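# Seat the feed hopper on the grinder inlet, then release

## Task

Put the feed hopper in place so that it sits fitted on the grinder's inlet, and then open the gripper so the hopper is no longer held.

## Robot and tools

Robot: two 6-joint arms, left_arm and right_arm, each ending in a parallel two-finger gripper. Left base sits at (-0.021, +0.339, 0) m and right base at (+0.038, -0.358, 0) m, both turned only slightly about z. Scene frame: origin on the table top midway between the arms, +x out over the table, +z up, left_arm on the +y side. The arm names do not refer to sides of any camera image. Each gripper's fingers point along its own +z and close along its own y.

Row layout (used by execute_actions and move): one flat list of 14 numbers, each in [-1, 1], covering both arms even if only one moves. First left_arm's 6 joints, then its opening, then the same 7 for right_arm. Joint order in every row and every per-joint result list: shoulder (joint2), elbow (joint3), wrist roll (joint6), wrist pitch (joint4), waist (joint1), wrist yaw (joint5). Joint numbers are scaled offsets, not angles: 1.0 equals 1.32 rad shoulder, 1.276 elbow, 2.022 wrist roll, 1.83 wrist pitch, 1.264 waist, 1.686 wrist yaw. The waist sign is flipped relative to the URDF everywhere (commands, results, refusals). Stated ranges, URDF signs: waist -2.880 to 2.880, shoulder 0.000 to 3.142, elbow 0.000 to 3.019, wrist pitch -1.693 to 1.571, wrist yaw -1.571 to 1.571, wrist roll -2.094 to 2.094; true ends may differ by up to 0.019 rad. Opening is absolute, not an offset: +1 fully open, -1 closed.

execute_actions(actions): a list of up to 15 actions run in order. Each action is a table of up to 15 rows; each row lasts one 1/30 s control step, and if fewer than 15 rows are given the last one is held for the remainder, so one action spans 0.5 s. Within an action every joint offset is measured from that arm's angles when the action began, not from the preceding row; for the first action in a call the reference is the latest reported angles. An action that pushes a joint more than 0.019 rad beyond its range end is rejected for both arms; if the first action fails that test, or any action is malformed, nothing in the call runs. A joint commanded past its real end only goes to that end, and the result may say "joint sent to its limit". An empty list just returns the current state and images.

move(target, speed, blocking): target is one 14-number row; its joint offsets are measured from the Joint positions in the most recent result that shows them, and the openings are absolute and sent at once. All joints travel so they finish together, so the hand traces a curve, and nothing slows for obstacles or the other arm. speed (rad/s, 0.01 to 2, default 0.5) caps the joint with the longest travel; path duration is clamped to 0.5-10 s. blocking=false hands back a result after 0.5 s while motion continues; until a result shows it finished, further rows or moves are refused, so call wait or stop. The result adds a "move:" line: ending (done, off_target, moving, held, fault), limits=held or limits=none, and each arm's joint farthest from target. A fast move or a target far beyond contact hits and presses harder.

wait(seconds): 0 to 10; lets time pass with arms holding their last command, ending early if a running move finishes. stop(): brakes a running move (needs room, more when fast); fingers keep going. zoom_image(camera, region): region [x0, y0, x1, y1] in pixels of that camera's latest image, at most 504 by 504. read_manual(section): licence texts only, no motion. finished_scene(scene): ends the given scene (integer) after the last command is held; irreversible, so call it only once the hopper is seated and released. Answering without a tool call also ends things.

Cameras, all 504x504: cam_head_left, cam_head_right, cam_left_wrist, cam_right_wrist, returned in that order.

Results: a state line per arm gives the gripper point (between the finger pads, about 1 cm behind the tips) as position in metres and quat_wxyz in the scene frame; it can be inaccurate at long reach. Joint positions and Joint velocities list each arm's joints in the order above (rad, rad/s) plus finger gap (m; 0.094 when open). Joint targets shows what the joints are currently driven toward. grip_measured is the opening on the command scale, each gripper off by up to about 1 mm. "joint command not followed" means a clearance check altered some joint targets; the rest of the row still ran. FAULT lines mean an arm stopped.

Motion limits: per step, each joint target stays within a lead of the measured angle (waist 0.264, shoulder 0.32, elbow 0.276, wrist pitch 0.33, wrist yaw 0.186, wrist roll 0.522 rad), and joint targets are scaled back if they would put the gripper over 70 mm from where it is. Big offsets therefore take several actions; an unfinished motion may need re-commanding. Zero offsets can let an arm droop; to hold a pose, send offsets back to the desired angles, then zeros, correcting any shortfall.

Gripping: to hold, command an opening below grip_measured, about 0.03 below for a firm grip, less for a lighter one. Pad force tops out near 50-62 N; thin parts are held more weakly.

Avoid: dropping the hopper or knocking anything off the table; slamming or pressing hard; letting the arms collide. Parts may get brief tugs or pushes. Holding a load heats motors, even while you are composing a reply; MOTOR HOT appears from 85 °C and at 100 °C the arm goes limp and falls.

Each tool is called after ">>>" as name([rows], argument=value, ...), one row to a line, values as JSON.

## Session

>>> execute_actions(actions=[])

Scene clock: 0.00 s.
left_arm: end_effector_position=(+0.1633, +0.7804, +0.2376) grip_measured=+1.000 end_effector_quat_wxyz=(-0.148, -0.220, +0.938, +0.223) | right_arm: end_effector_position=(+0.3704, -0.6104, +0.2423) grip_measured=+1.000 end_effector_quat_wxyz=(+0.064, +0.762, +0.634, -0.117)
Joint names: [shoulder, elbow, wrist roll, wrist pitch, waist, wrist yaw]
Joint positions: left_arm=[ 1.515  1.373  0.56  -1.324 -0.957 -0.533  0.094] | right_arm=[ 1.398  1.31   1.206 -1.438  0.583  0.264  0.094]
Joint velocities: left_arm=[-0.005  0.002  0.037 -0.012  0.015 -0.022  0.   ] | right_arm=[-0.005 -0.017  0.037 -0.002  0.015  0.022  0.   ]
Joint targets: left_arm=[1.519 1.396 0.560 -1.323 -0.957 -0.533] | right_arm=[1.397 1.336 1.206 -1.437 0.583 0.264]

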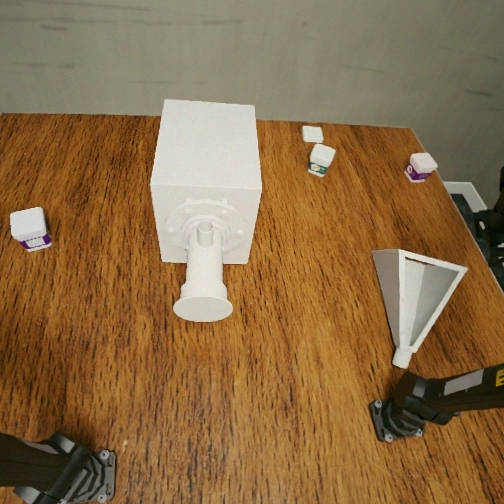

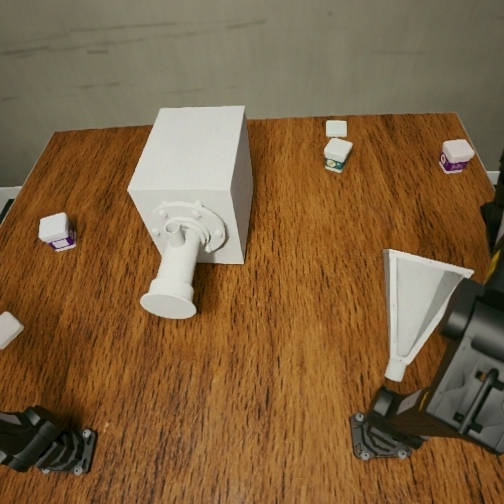

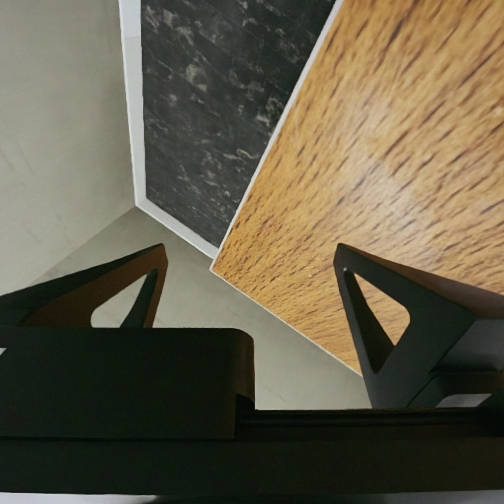

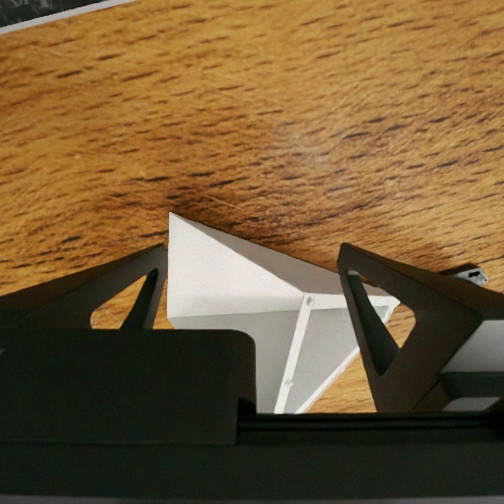

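>>> move(target=[0,0.02,0,0,0,0,1,0.03,0.3,-0.596,-0.09,-0.1,-0.157,1], speed=1)

>>> move(target=[0,0.02,0,0,0,0,1,0.15,0.17,0,-0.04,-0.33,0,1], speed=0.6)

Scene clock: 10.63 s.
left_arm: end_effector_position=(+0.1633, +0.7804, +0.2376) grip_measured=+1.000 end_effector_quat_wxyz=(-0.148, -0.220, +0.938, +0.223) | right_arm: end_effector_position=(+0.4529, -0.5448, +0.3592) grip_measured=+1.000 end_effector_quat_wxyz=(+0.101, +0.214, +0.971, -0.022)
Joint names: [shoulder, elbow, wrist roll, wrist pitch, waist, wrist yaw]
Joint positions: left_arm=[ 1.515  1.373  0.56  -1.324 -0.957 -0.533  0.094] | right_arm=[ 1.42   1.643  0.01  -1.587  0.463  0.002  0.094]
Joint velocities: left_arm=[-0.005  0.002 -0.066 -0.027 -0.005 -0.007  0.   ] | right_arm=[-0.015  0.002  0.037 -0.007  0.005 -0.081  0.   ]
Joint targets: left_arm=[1.515 1.399 0.560 -1.324 -0.957 -0.533] | right_arm=[1.437 1.693 0.000 -1.603 0.457 -0.001]
move: off_target (left_arm, right_arm); limits=none; left_arm: farthest joint: the elbow, 0.025 radians from its target (0.025 radians at the start); right_arm: farthest joint: the elbow, 0.049 radians from its target (0.382 radians at the start)

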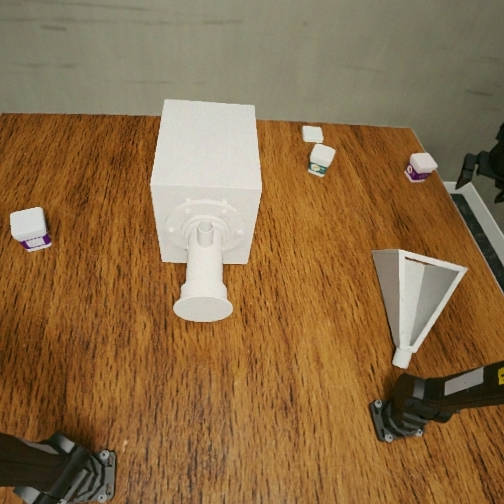

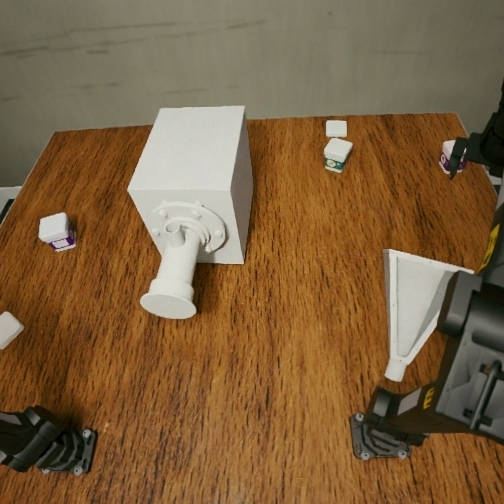

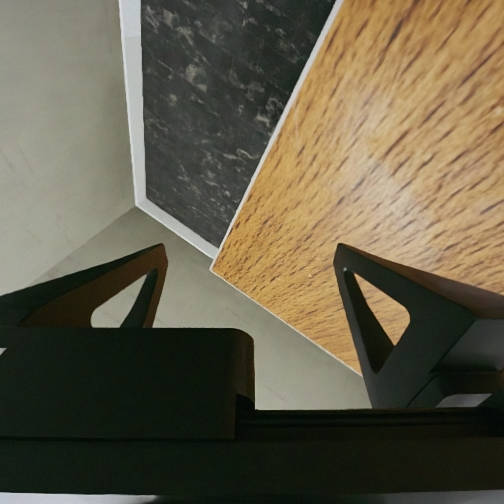

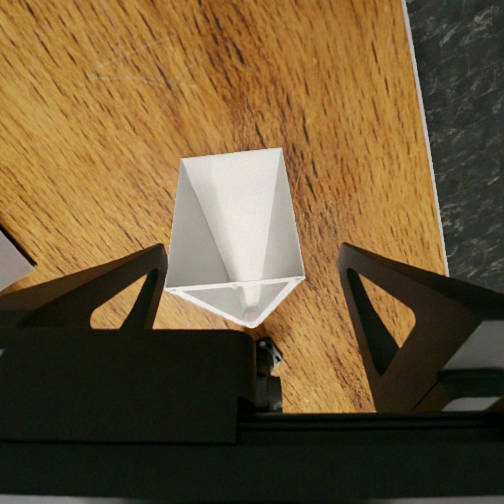

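Scene clock: 11.93 s.
left_arm: end_effector_position=(+0.1633, +0.7804, +0.2376) grip_measured=+1.000 end_effector_quat_wxyz=(-0.148, -0.220, +0.938, +0.223) | right_arm: end_effector_position=(+0.5458, -0.3567, +0.3388) grip_measured=+1.000 end_effector_quat_wxyz=(+0.063, +0.004, +0.998, -0.000)
Joint names: [shoulder, elbow, wrist roll, wrist pitch, waist, wrist yaw]
Joint positions: left_arm=[ 1.515  1.373  0.56  -1.324 -0.957 -0.533  0.094] | right_arm=[ 1.604  1.805  0.01  -1.646  0.038  0.002  0.094]
Joint velocities: left_arm=[ 0.005 -0.002  0.022 -0.002  0.015 -0.037  0.   ] | right_arm=[-0.005 -0.007 -0.022  0.007 -0.005 -0.037  0.   ]
Joint targets: left_arm=[1.515 1.399 0.560 -1.324 -0.957 -0.533] | right_arm=[1.618 1.860 0.010 -1.661 0.046 0.002]
move: off_target (left_arm, right_arm); limits=none; left_arm: farthest joint: the elbow, 0.025 radians from its target (0.025 radians at the start); right_arm: farthest joint: the elbow, 0.055 radians from its target (0.217 radians at the start)

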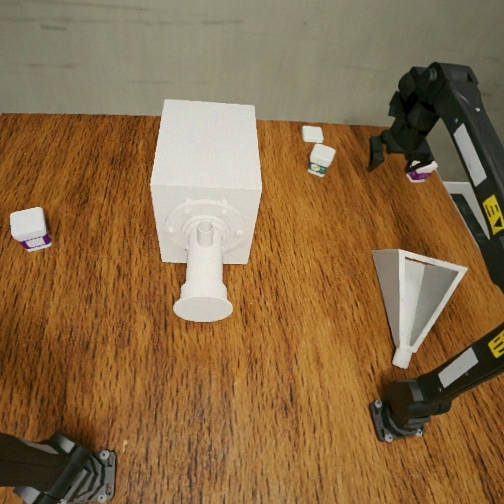

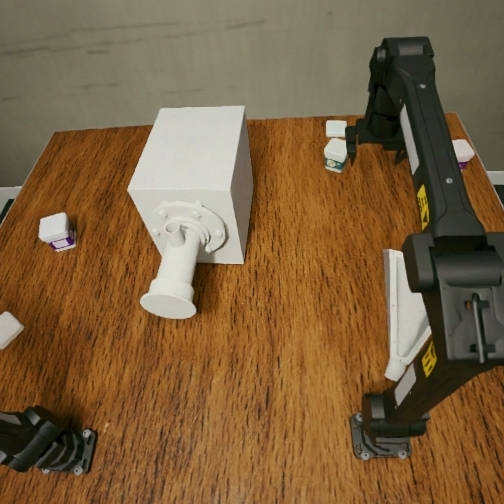

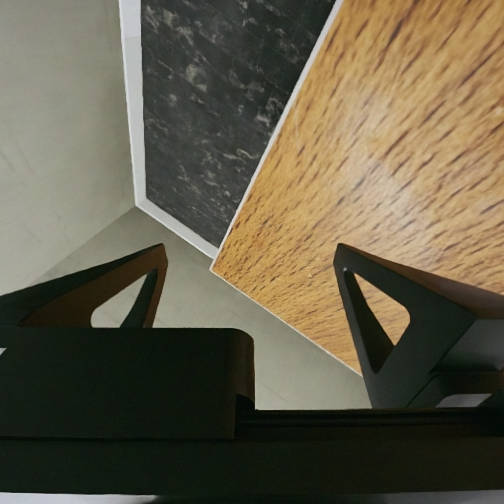

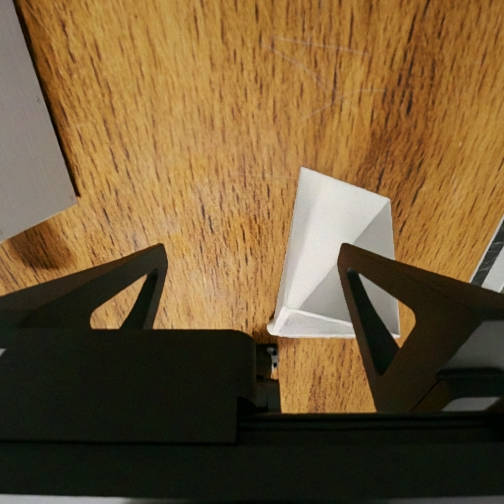

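>>> move(target=[-0.4,-0.5,-0.277,0.72,0.5,0.316,1,0.14,-0.21,0.045,-0.022,0.075,0.07,0.2], speed=0.9)

Scene clock: 39.40 s.
left_arm: end_effector_position=(+0.4252, +0.5080, +0.3256) grip_measured=+1.000 end_effector_quat_wxyz=(+0.594, -0.139, +0.784, +0.113) | right_arm: end_effector_position=(+0.4908, -0.4163, +0.1657) grip_measured=+0.203 end_effector_quat_wxyz=(-0.168, +0.077, +0.981, -0.058)
Joint names: [shoulder, elbow, wrist roll, wrist pitch, waist, wrist yaw]
Joint positions: left_arm=[ 0.986  0.742  0.012 -0.029 -0.326 -0.003  0.094] | right_arm=[ 1.777  1.538  0.092 -1.669  0.125  0.117  0.057]
Joint velocities: left_arm=[-0.015 -0.002 -0.037 -0.017  0.015  0.037  0.   ] | right_arm=[-0.015  0.022  0.022 -0.022  0.005 -0.007 -0.001]
Joint targets: left_arm=[0.987 0.735 0.000 -0.007 -0.325 -0.000] | right_arm=[1.789 1.537 0.101 -1.686 0.132 0.119]
move: off_target (left_arm); limits=none; left_arm: farthest joint: the wrist pitch, 0.022 radians from its target (1.318 radians at the start); right_arm: farthest joint: the wrist pitch, 0.017 radians from its target (0.040 radians at the start)

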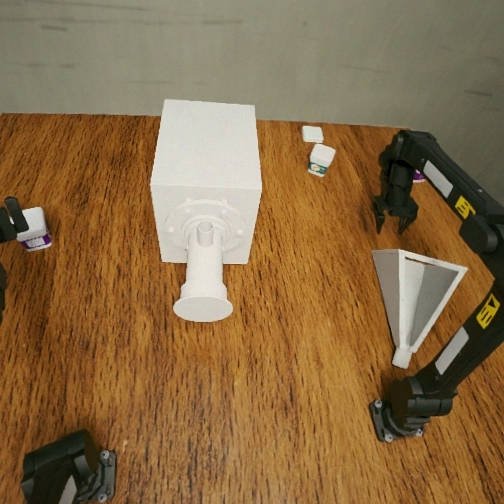

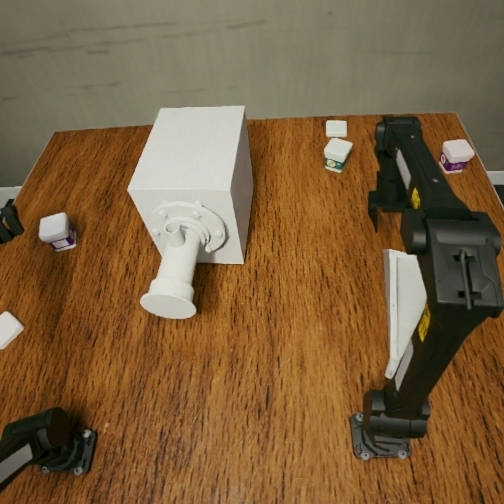

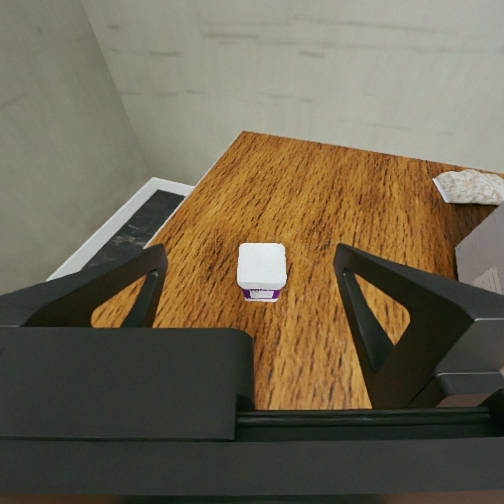

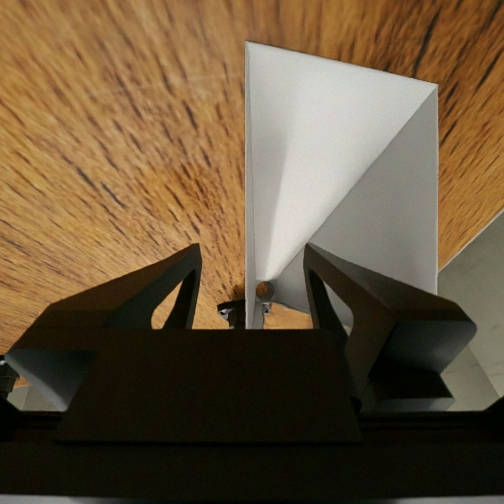

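>>> move(target=[0,0,0,0,0,0,1,0.015,-0.195,0,0.04,0,0,0.2], speed=0.3)

Scene clock: 45.33 s.
left_arm: end_effector_position=(+0.4252, +0.5080, +0.3256) grip_measured=+1.000 end_effector_quat_wxyz=(+0.594, -0.140, +0.784, +0.113) | right_arm: end_effector_position=(+0.4195, -0.4103, +0.0991) grip_measured=+0.203 end_effector_quat_wxyz=(-0.255, +0.070, +0.963, -0.057)
Joint names: [shoulder, elbow, wrist roll, wrist pitch, waist, wrist yaw]
Joint positions: left_arm=[ 0.986  0.742  0.011 -0.029 -0.326 -0.003  0.094] | right_arm=[ 1.778  1.3    0.092 -1.611  0.125  0.117  0.057]
Joint velocities: left_arm=[-0.015 -0.002 -0.022  0.002  0.005 -0.037  0.   ] | right_arm=[-0.024  0.022  0.022 -0.017  0.015 -0.022 -0.001]
Joint targets: left_arm=[0.986 0.742 0.012 -0.029 -0.326 -0.003] | right_arm=[1.797 1.289 0.092 -1.597 0.125 0.117]
move: done; limits=none; left_arm: farthest joint: the wrist roll, 0.001 radians from its target (0.001 radians at the start); right_arm: farthest joint: the shoulder, 0.019 radians from its target (0.019 radians at the start)

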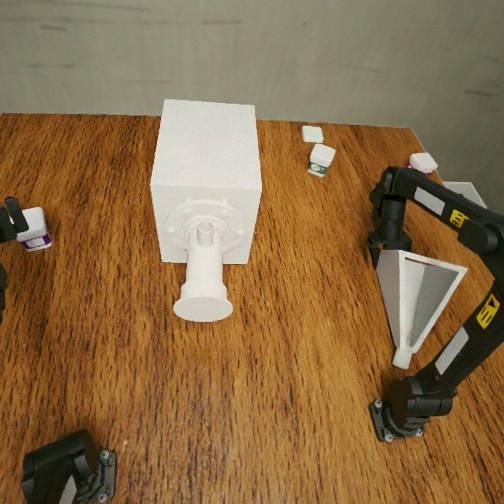

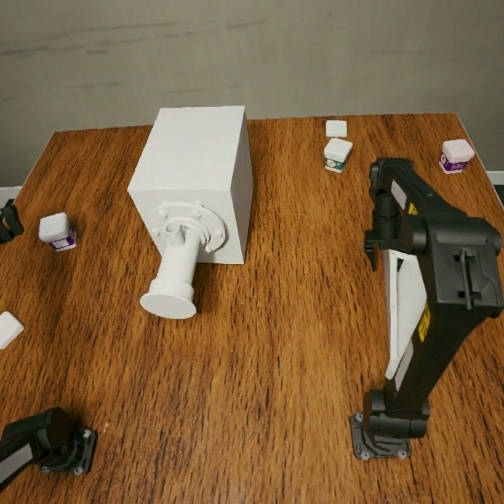

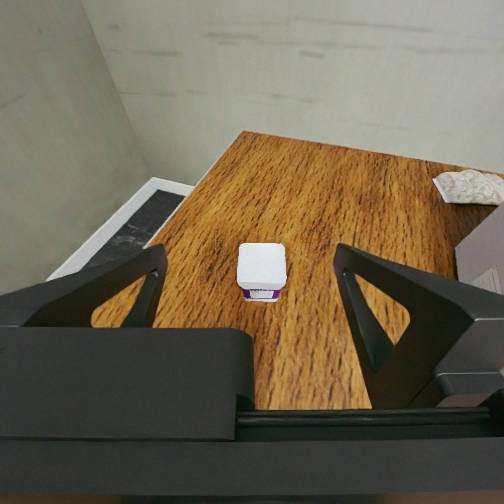

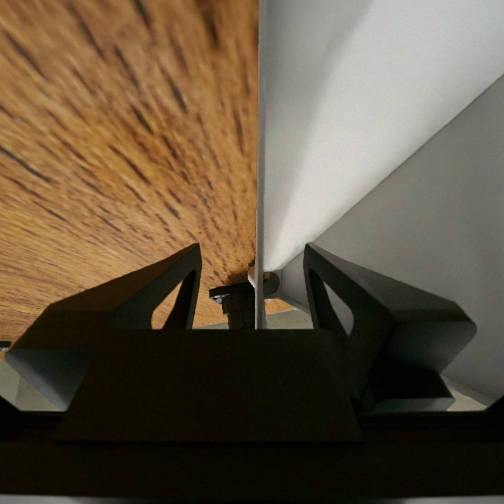

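>>> move(target=[0,0,0,0,0,0,1,0.02,-0.022,0,0,0.012,0,-0.6], speed=0.1)

>>> move(target=[0,0,0,0,0,0,1,0,0,0,0,0,0,-1])

>>> move(target=[0,0,0,0,0,0,1,-0.5,0.08,0,0.04,0,0,-1], speed=0.2)

Scene clock: 53.17 s.
left_arm: end_effector_position=(+0.4252, +0.5080, +0.3256) grip_measured=+1.000 end_effector_quat_wxyz=(+0.594, -0.140, +0.784, +0.113) | right_arm: end_effector_position=(+0.4187, -0.4104, +0.0987) grip_measured=-0.597 end_effector_quat_wxyz=(-0.256, +0.070, +0.962, -0.057)
Joint names: [shoulder, elbow, wrist roll, wrist pitch, waist, wrist yaw]
Joint positions: left_arm=[ 0.986  0.742  0.011 -0.029 -0.326 -0.003  0.094] | right_arm=[ 1.778  1.298  0.092 -1.611  0.125  0.117  0.019]
Joint velocities: left_arm=[-0.005 -0.012  0.022 -0.007  0.005 -0.022  0.   ] | right_arm=[ 0.005  0.002 -0.081 -0.007  0.005  0.022  0.001]
Joint targets: left_arm=[0.986 0.742 0.011 -0.029 -0.326 -0.003] | right_arm=[1.804 1.272 0.092 -1.611 0.140 0.117]
move: off_target (right_arm); limits=none; left_arm: farthest joint: the waist, 0.000 radians from its target (0.000 radians at the start); right_arm: farthest joint: the shoulder, 0.027 radians from its target (0.027 radians at the start)

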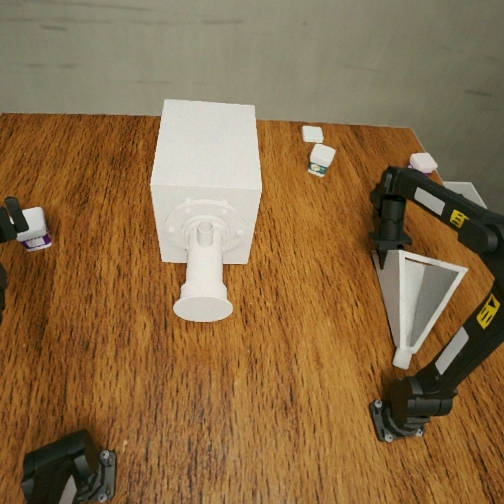

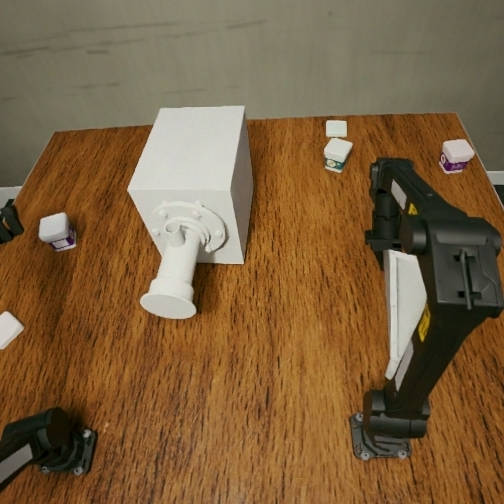

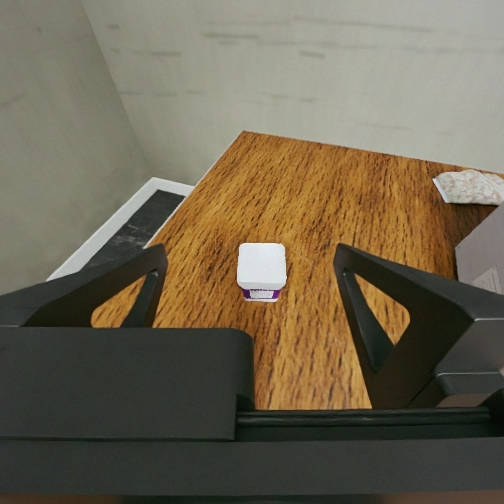

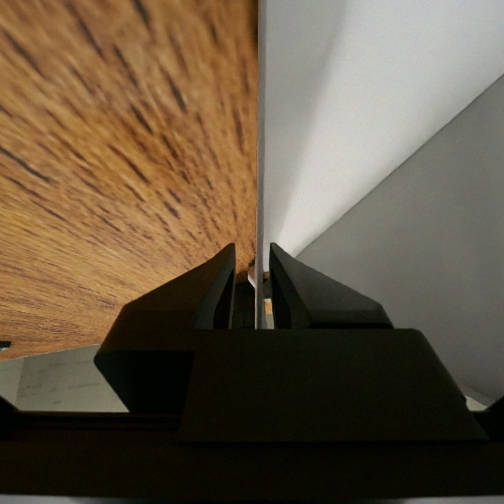

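Scene clock: 53.67 s.
left_arm: end_effector_position=(+0.4252, +0.5080, +0.3256) grip_measured=+1.000 end_effector_quat_wxyz=(+0.594, -0.140, +0.784, +0.113) | right_arm: end_effector_position=(+0.4186, -0.4124, +0.0989) grip_measured=-0.979 end_effector_quat_wxyz=(-0.256, +0.069, +0.962, -0.062)
Joint names: [shoulder, elbow, wrist roll, wrist pitch, waist, wrist yaw]
Joint positions: left_arm=[ 0.986  0.742  0.011 -0.029 -0.326 -0.003  0.094] | right_arm=[ 1.778  1.298  0.092 -1.611  0.127  0.126  0.001]
Joint velocities: left_arm=[ 0.005 -0.007  0.037 -0.022  0.005  0.022  0.   ] | right_arm=[-0.015 -0.007 -0.007  0.002  0.015 -0.022  0.001]
Joint targets: left_arm=[0.986 0.742 0.011 -0.029 -0.326 -0.003] | right_arm=[1.778 1.298 0.092 -1.611 0.126 0.117]
move: done; limits=none; left_arm: farthest joint: the waist, 0.000 radians from its target (0.000 radians at the start); right_arm: farthest joint: the wrist yaw, 0.009 radians from its target (0.000 radians at the start)

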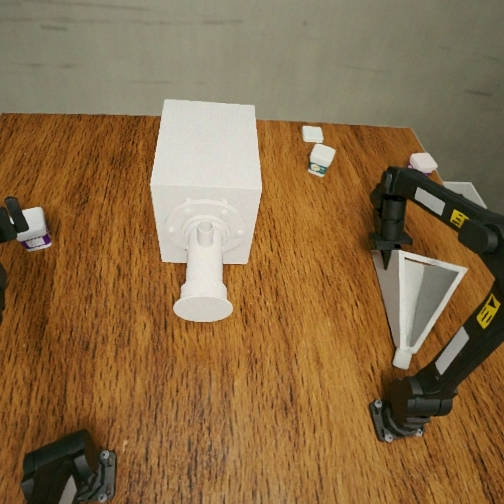

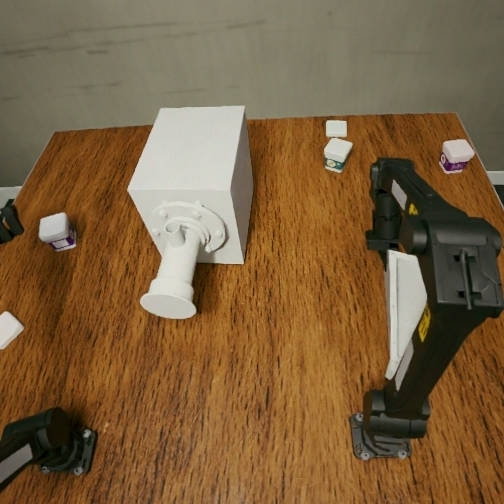

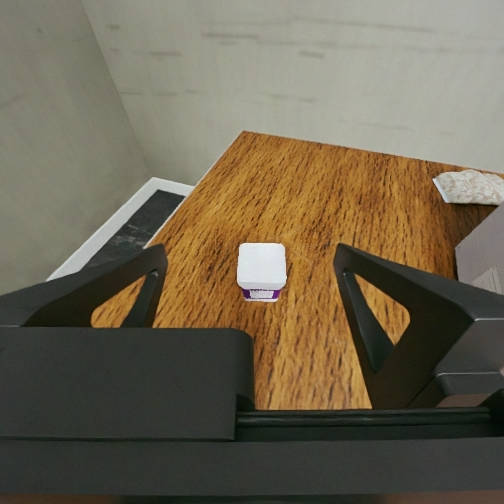

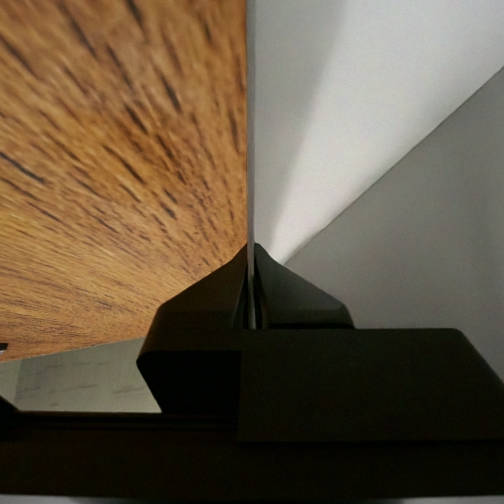

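Scene clock: 57.37 s.
left_arm: end_effector_position=(+0.4252, +0.5080, +0.3256) grip_measured=+1.000 end_effector_quat_wxyz=(+0.594, -0.140, +0.784, +0.113) | right_arm: end_effector_position=(+0.3846, -0.4060, +0.3138) grip_measured=-0.979 end_effector_quat_wxyz=(+0.076, +0.094, +0.991, -0.052)
Joint names: [shoulder, elbow, wrist roll, wrist pitch, waist, wrist yaw]
Joint positions: left_arm=[ 0.986  0.742  0.011 -0.029 -0.326 -0.003  0.094] | right_arm=[ 1.162  1.295  0.095 -1.552  0.127  0.106  0.001]
Joint velocities: left_arm=[ 0.005 -0.002 -0.037 -0.002 -0.005  0.081  0.   ] | right_arm=[-0.005 -0.007 -0.081 -0.007  0.005 -0.022 -0.   ]
Joint targets: left_arm=[0.986 0.742 0.011 -0.029 -0.326 -0.003] | right_arm=[1.118 1.401 0.092 -1.538 0.127 0.126]
move: off_target (right_arm); limits=none; left_arm: farthest joint: the waist, 0.000 radians from its target (0.000 radians at the start); right_arm: farthest joint: the elbow, 0.105 radians from its target (0.102 radians at the start)

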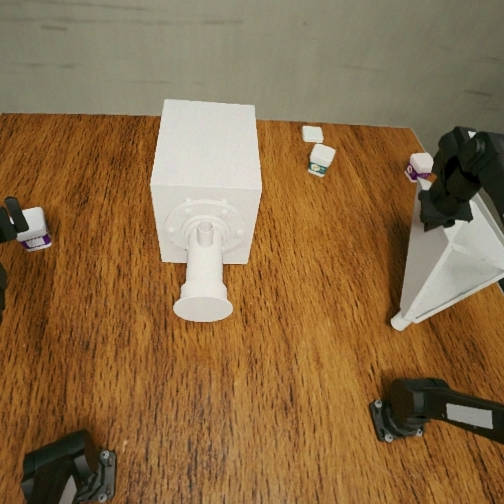

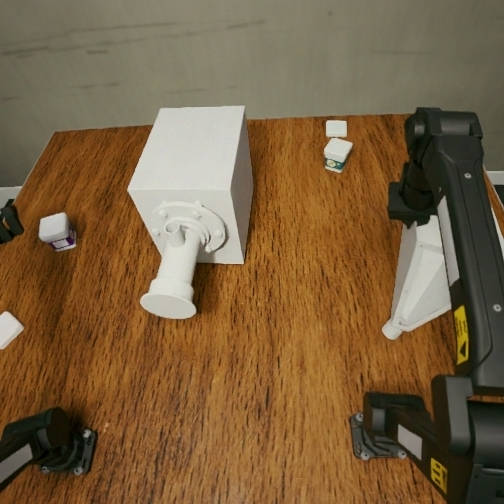

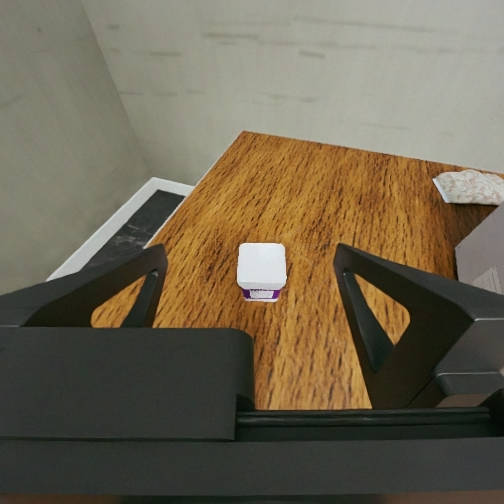

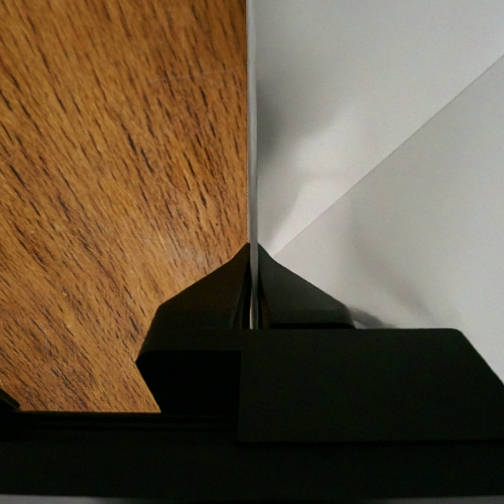

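>>> move(target=[-0.2,-0.2,0,0.1,0.9,0,1,-0.25,0.085,-0.06,0.04,-0.55,0.16,-1], speed=0.3)

Scene clock: 74.07 s.
left_arm: end_effector_position=(+0.2661, +0.0602, +0.3198) grip_measured=+1.000 end_effector_quat_wxyz=(+0.623, +0.282, +0.686, -0.248) | right_arm: end_effector_position=(+0.3044, -0.2439, +0.3892) grip_measured=-0.979 end_effector_quat_wxyz=(+0.242, -0.240, +0.936, -0.092)
Joint names: [shoulder, elbow, wrist roll, wrist pitch, waist, wrist yaw]
Joint positions: left_arm=[ 0.727  0.494  0.011  0.133  0.806 -0.003  0.094] | right_arm=[ 0.882  1.257  0.028 -1.533 -0.56   0.333  0.001]
Joint velocities: left_arm=[-0.015 -0.007 -0.022 -0.002 -0.005 -0.007  0.   ] | right_arm=[-0.005 -0.022 -0.037 -0.012  0.005 -0.051  0.   ]
Joint targets: left_arm=[0.722 0.487 0.011 0.155 0.811 -0.003] | right_arm=[0.838 1.385 -0.019 -1.486 -0.567 0.370]
move: off_target (left_arm, right_arm); limits=none; left_arm: farthest joint: the wrist pitch, 0.021 radians from its target (0.183 radians at the start); right_arm: farthest joint: the elbow, 0.147 radians from its target (0.108 radians at the start)

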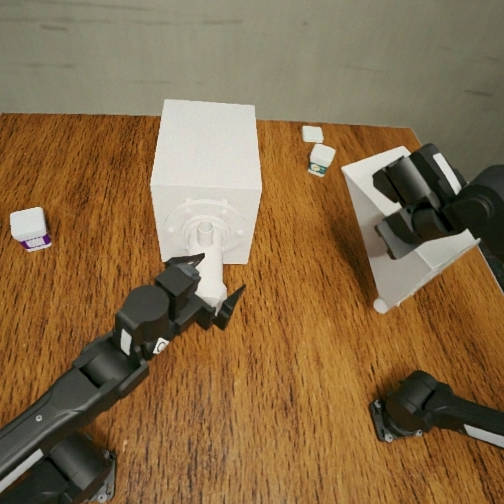

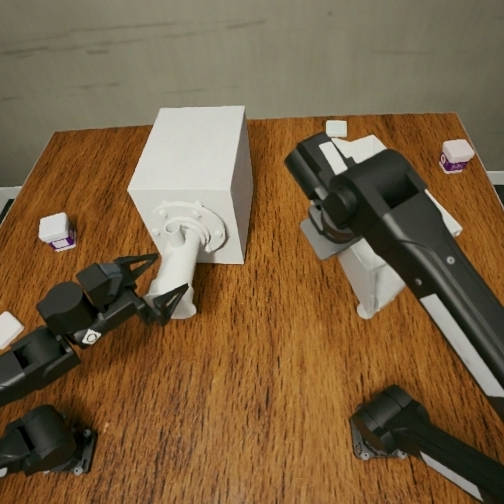

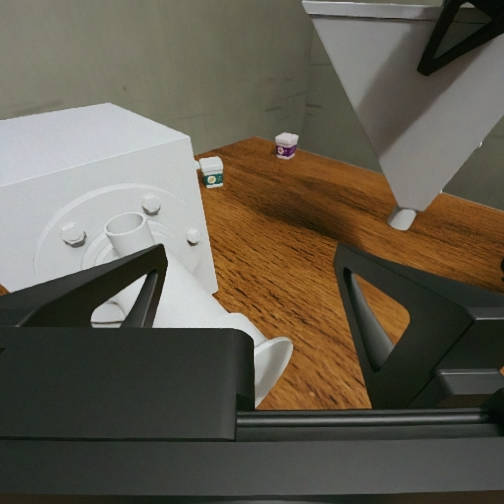

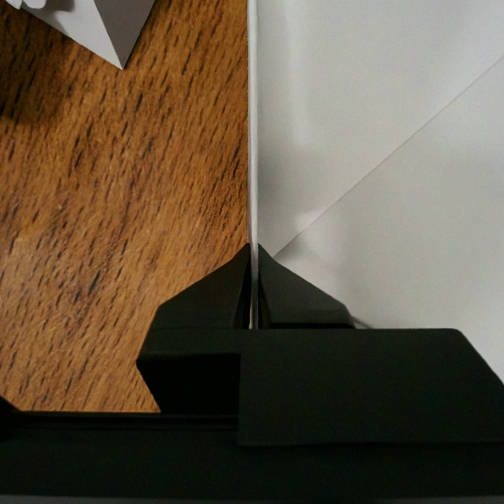

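>>> move(target=[0,0,0,0.05,0.487,0,1,-0.08,0.08,-0.023,0.03,-0.32,0.025,-1], speed=0.25)

>>> execute_actions([
  [[0.19,0.03,0,0.115,0,-0.1,1,-0.025,0.07,-0.023,0.025,0,0.022,-1]],
  [[0.19,0.08,0,0.12,0,-0.1,1,-0.025,0.07,-0.023,0.025,0,0.022,-1]],
  [[0.19,0.09,0,0.12,0,-0.1,1,-0.025,0.07,-0.023,0.025,0,0.022,-1]],
  [[0.19,0.1,0,0.12,0,-0.08,1,-0.025,0.07,-0.023,0.025,0,0.022,-1]],
])

Scene clock: 92.67 s.
left_arm: end_effector_position=(+0.0549, -0.0550, +0.3369) grip_measured=+1.000 end_effector_quat_wxyz=(+0.540, +0.459, +0.552, -0.440) | right_arm: end_effector_position=(+0.2306, -0.1647, +0.3848) grip_measured=-0.979 end_effector_quat_wxyz=(+0.263, -0.415, +0.870, -0.037)
Joint names: [shoulder, elbow, wrist roll, wrist pitch, waist, wrist yaw]
Joint positions: left_arm=[ 0.727  0.494  0.011  0.203  1.415 -0.003  0.094] | right_arm=[ 0.824  1.213  0.034 -1.529 -0.956  0.333  0.001]
Joint velocities: left_arm=[ 0.005  0.002 -0.007  0.012 -0.015 -0.037  0.   ] | right_arm=[-0.005  0.012 -0.007 -0.007  0.005 -0.037 -0.001]
Joint targets: left_arm=[0.727 0.494 0.011 0.224 1.422 -0.003] | right_arm=[0.781 1.344 -0.014 -1.483 -0.963 0.371]
move: off_target (left_arm, right_arm); limits=none; left_arm: farthest joint: the wrist pitch, 0.022 radians from its target (0.091 radians at the start); right_arm: farthest joint: the elbow, 0.146 radians from its target (0.103 radians at the start)

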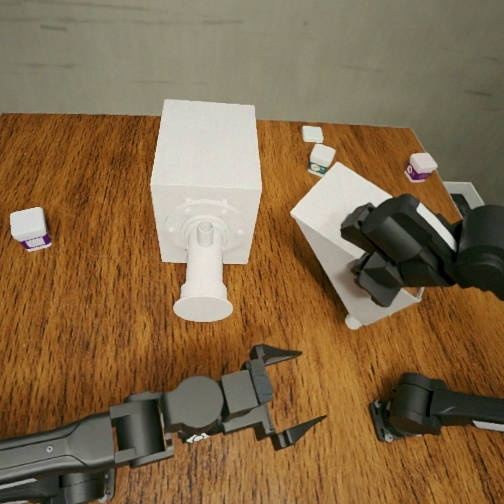

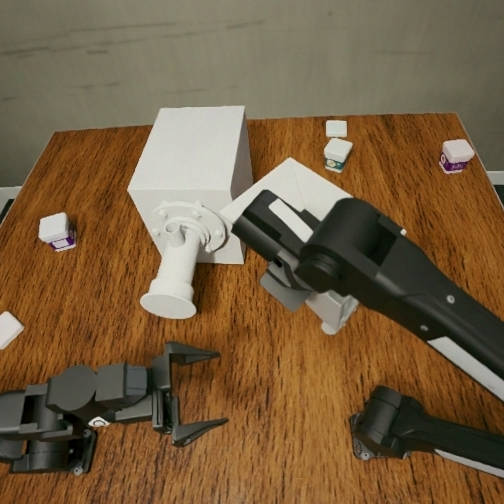

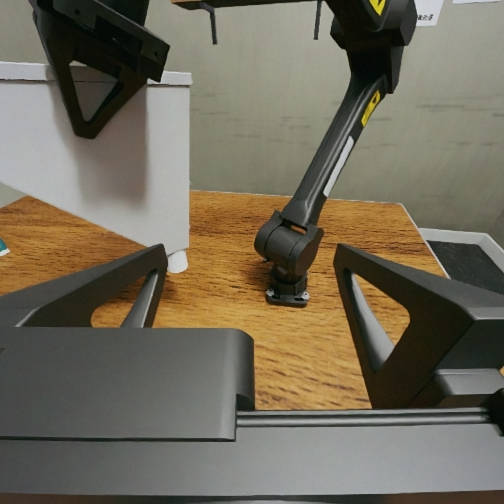

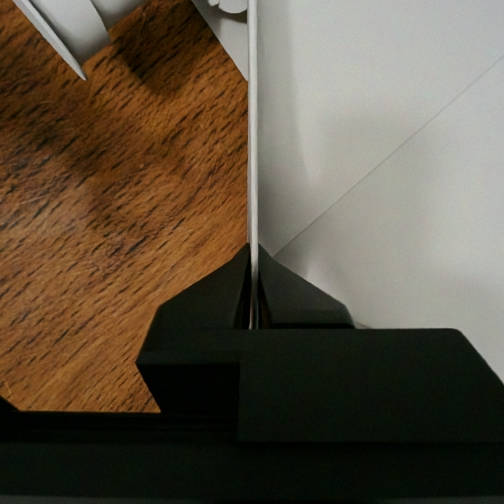

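Scene clock: 94.67 s.
left_arm: end_effector_position=(+0.1874, -0.2283, +0.1885) grip_measured=+1.000 end_effector_quat_wxyz=(+0.666, +0.253, +0.647, -0.270) | right_arm: end_effector_position=(+0.2306, -0.1647, +0.3848) grip_measured=-0.979 end_effector_quat_wxyz=(+0.263, -0.415, +0.870, -0.037)
Joint names: [shoulder, elbow, wrist roll, wrist pitch, waist, wrist yaw]
Joint positions: left_arm=[ 1.761  0.815  0.012  0.988  1.421 -0.629  0.094] | right_arm=[ 0.824  1.213  0.034 -1.529 -0.956  0.333  0.001]
Joint velocities: left_arm=[-0.171 -0.007  0.022  0.012  0.024 -0.037  0.   ] | right_arm=[-0.005  0.002 -0.051  0.007  0.005 -0.037 -0.   ]
Joint targets: left_arm=[1.748 0.826 0.011 1.010 1.420 -0.632] | right_arm=[0.791 1.303 -0.013 -1.484 -0.956 0.370]

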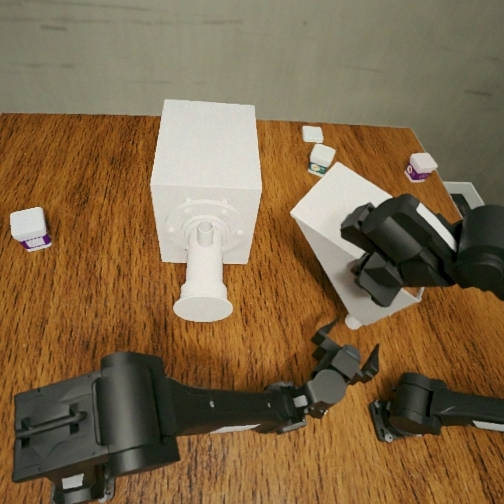

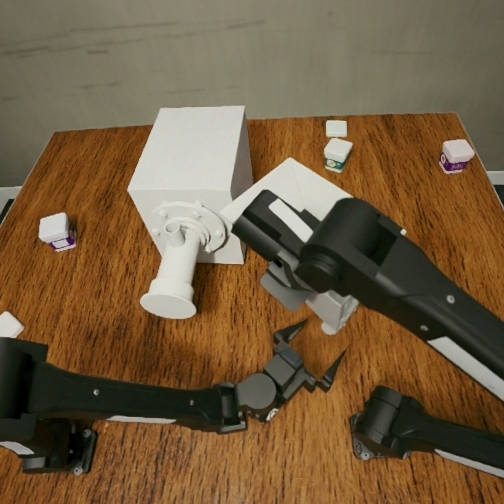

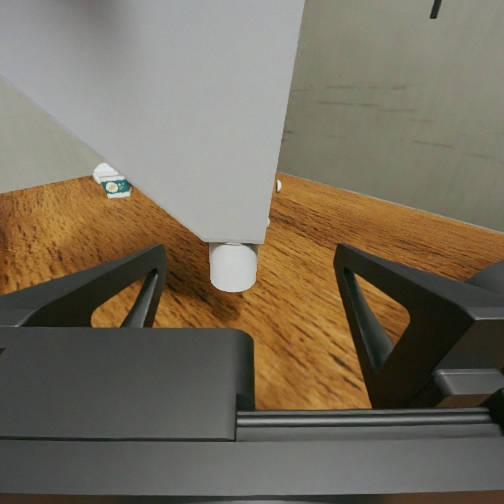

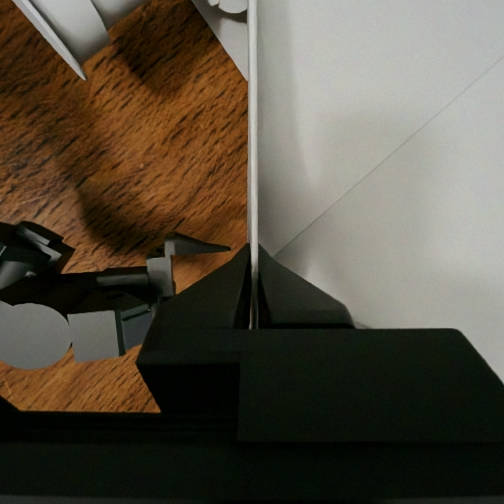

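>>> execute_actions([
  [[0.035,0,0,0,-0.025,0,1,-0.025,0.07,-0.023,0.025,0,0.022,-1]],
  [[0.02,0.06,0,-0.015,-0.025,0.02,1,-0.025,0.07,-0.023,0.025,0,0.022,-1]],
  [[0.02,0.06,0,-0.015,-0.025,0.02,1,-0.025,0.07,-0.023,0.025,0,0.022,-1]],
  [[0,0.02,0,0,0,0,1,-0.025,0.07,-0.023,0.025,0,0.022,-1]],
])

Scene clock: 105.90 s.
left_arm: end_effector_position=(+0.2327, -0.2466, +0.1848) grip_measured=+1.000 end_effector_quat_wxyz=(+0.670, +0.247, +0.649, -0.263) | right_arm: end_effector_position=(+0.2306, -0.1647, +0.3848) grip_measured=-0.979 end_effector_quat_wxyz=(+0.263, -0.415, +0.870, -0.037)
Joint names: [shoulder, elbow, wrist roll, wrist pitch, waist, wrist yaw]
Joint positions: left_arm=[ 1.824  0.902  0.012  0.966  1.342 -0.568  0.094] | right_arm=[ 0.824  1.213  0.034 -1.529 -0.956  0.333  0.001]
Joint velocities: left_arm=[-0.005 -0.012 -0.037 -0.017 -0.005  0.022  0.   ] | right_arm=[-0.015  0.007 -0.037 -0.002  0.015 -0.022  0.   ]
Joint targets: left_arm=[1.824 0.927 0.012 0.966 1.342 -0.568] | right_arm=[0.791 1.303 -0.013 -1.484 -0.956 0.370]

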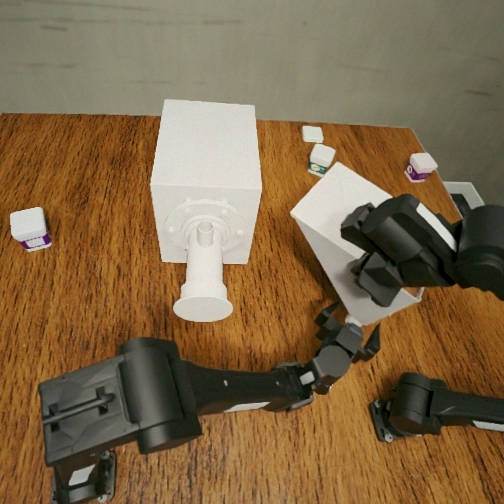

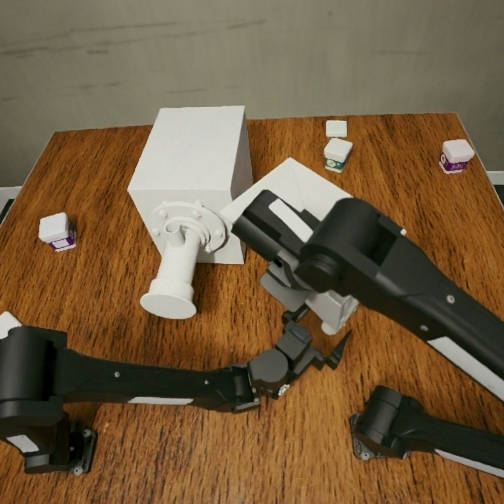

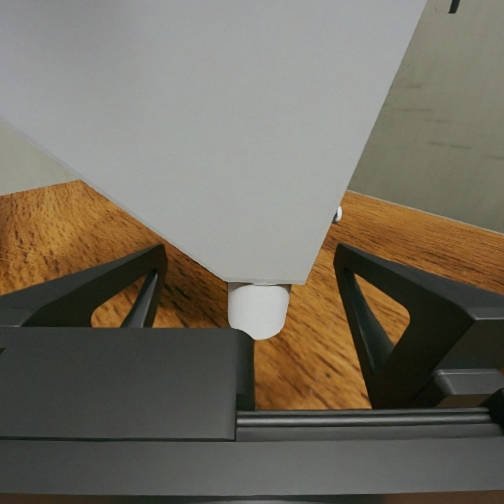

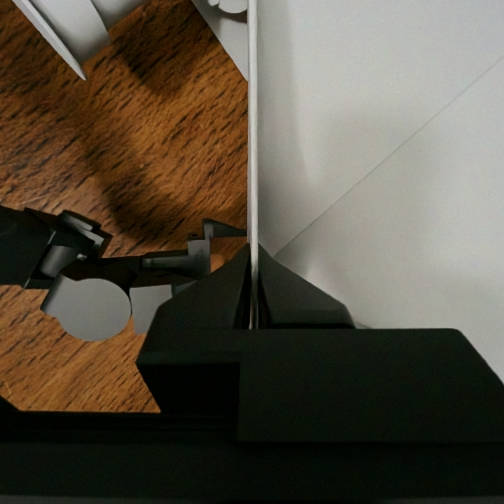

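>>> execute_actions([
  [[0.04,0.02,0,0,0,0,1,-0.025,0.07,-0.023,0.025,0,0.022,-1]],
  [[0.027,0.056,0,-0.017,-0.018,0.016,1,-0.025,0.07,-0.023,0.025,0,0.022,-1]],
  [[0.027,0.056,0,-0.017,-0.018,0.016,1,-0.025,0.07,-0.023,0.025,0,0.022,-1]],
  [[0,0.02,0,0,0,0,1,-0.025,0.07,-0.023,0.025,0,0.022,-1]],
])

Scene clock: 120.80 s.
left_arm: end_effector_position=(+0.2520, -0.2694, +0.1590) grip_measured=+1.000 end_effector_quat_wxyz=(+0.659, +0.265, +0.656, -0.257) | right_arm: end_effector_position=(+0.2306, -0.1647, +0.3848) grip_measured=-0.979 end_effector_quat_wxyz=(+0.263, -0.415, +0.870, -0.037)
Joint names: [shoulder, elbow, wrist roll, wrist pitch, waist, wrist yaw]
Joint positions: left_arm=[ 1.906  0.975  0.012  0.931  1.312 -0.521  0.094] | right_arm=[ 0.824  1.213  0.034 -1.529 -0.956  0.333  0.001]
Joint velocities: left_arm=[-0.005  0.022 -0.066 -0.002  0.015 -0.007  0.   ] | right_arm=[ 0.005 -0.002 -0.037  0.007  0.015 -0.007  0.001]
Joint targets: left_arm=[1.906 1.000 0.012 0.931 1.312 -0.521] | right_arm=[0.791 1.303 -0.013 -1.484 -0.956 0.370]

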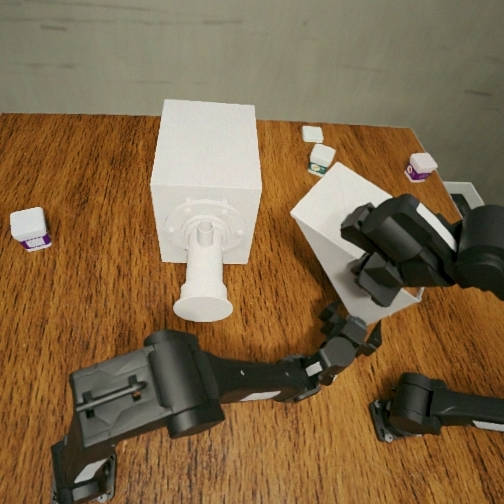

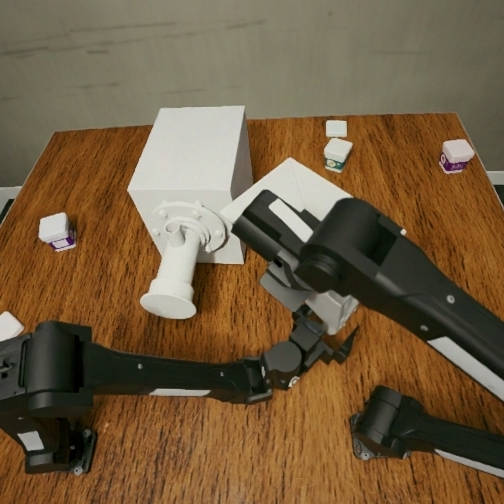

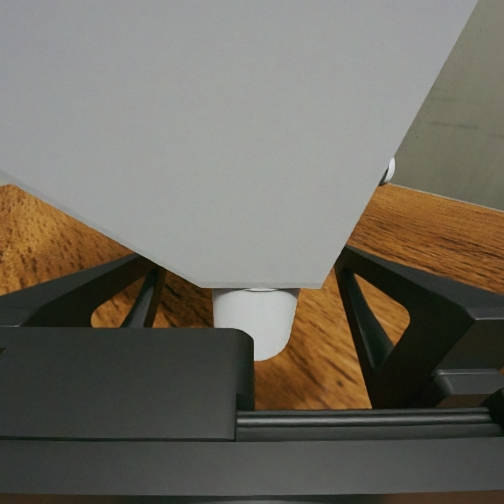

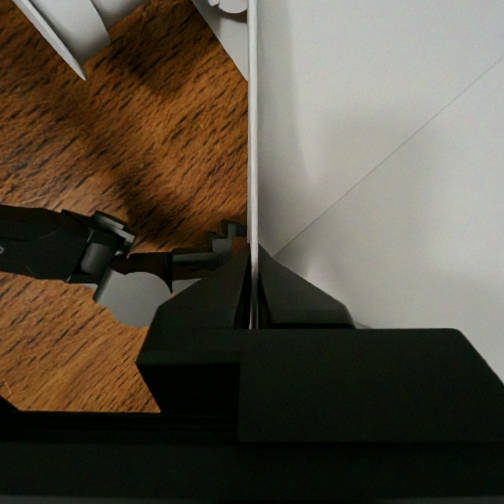

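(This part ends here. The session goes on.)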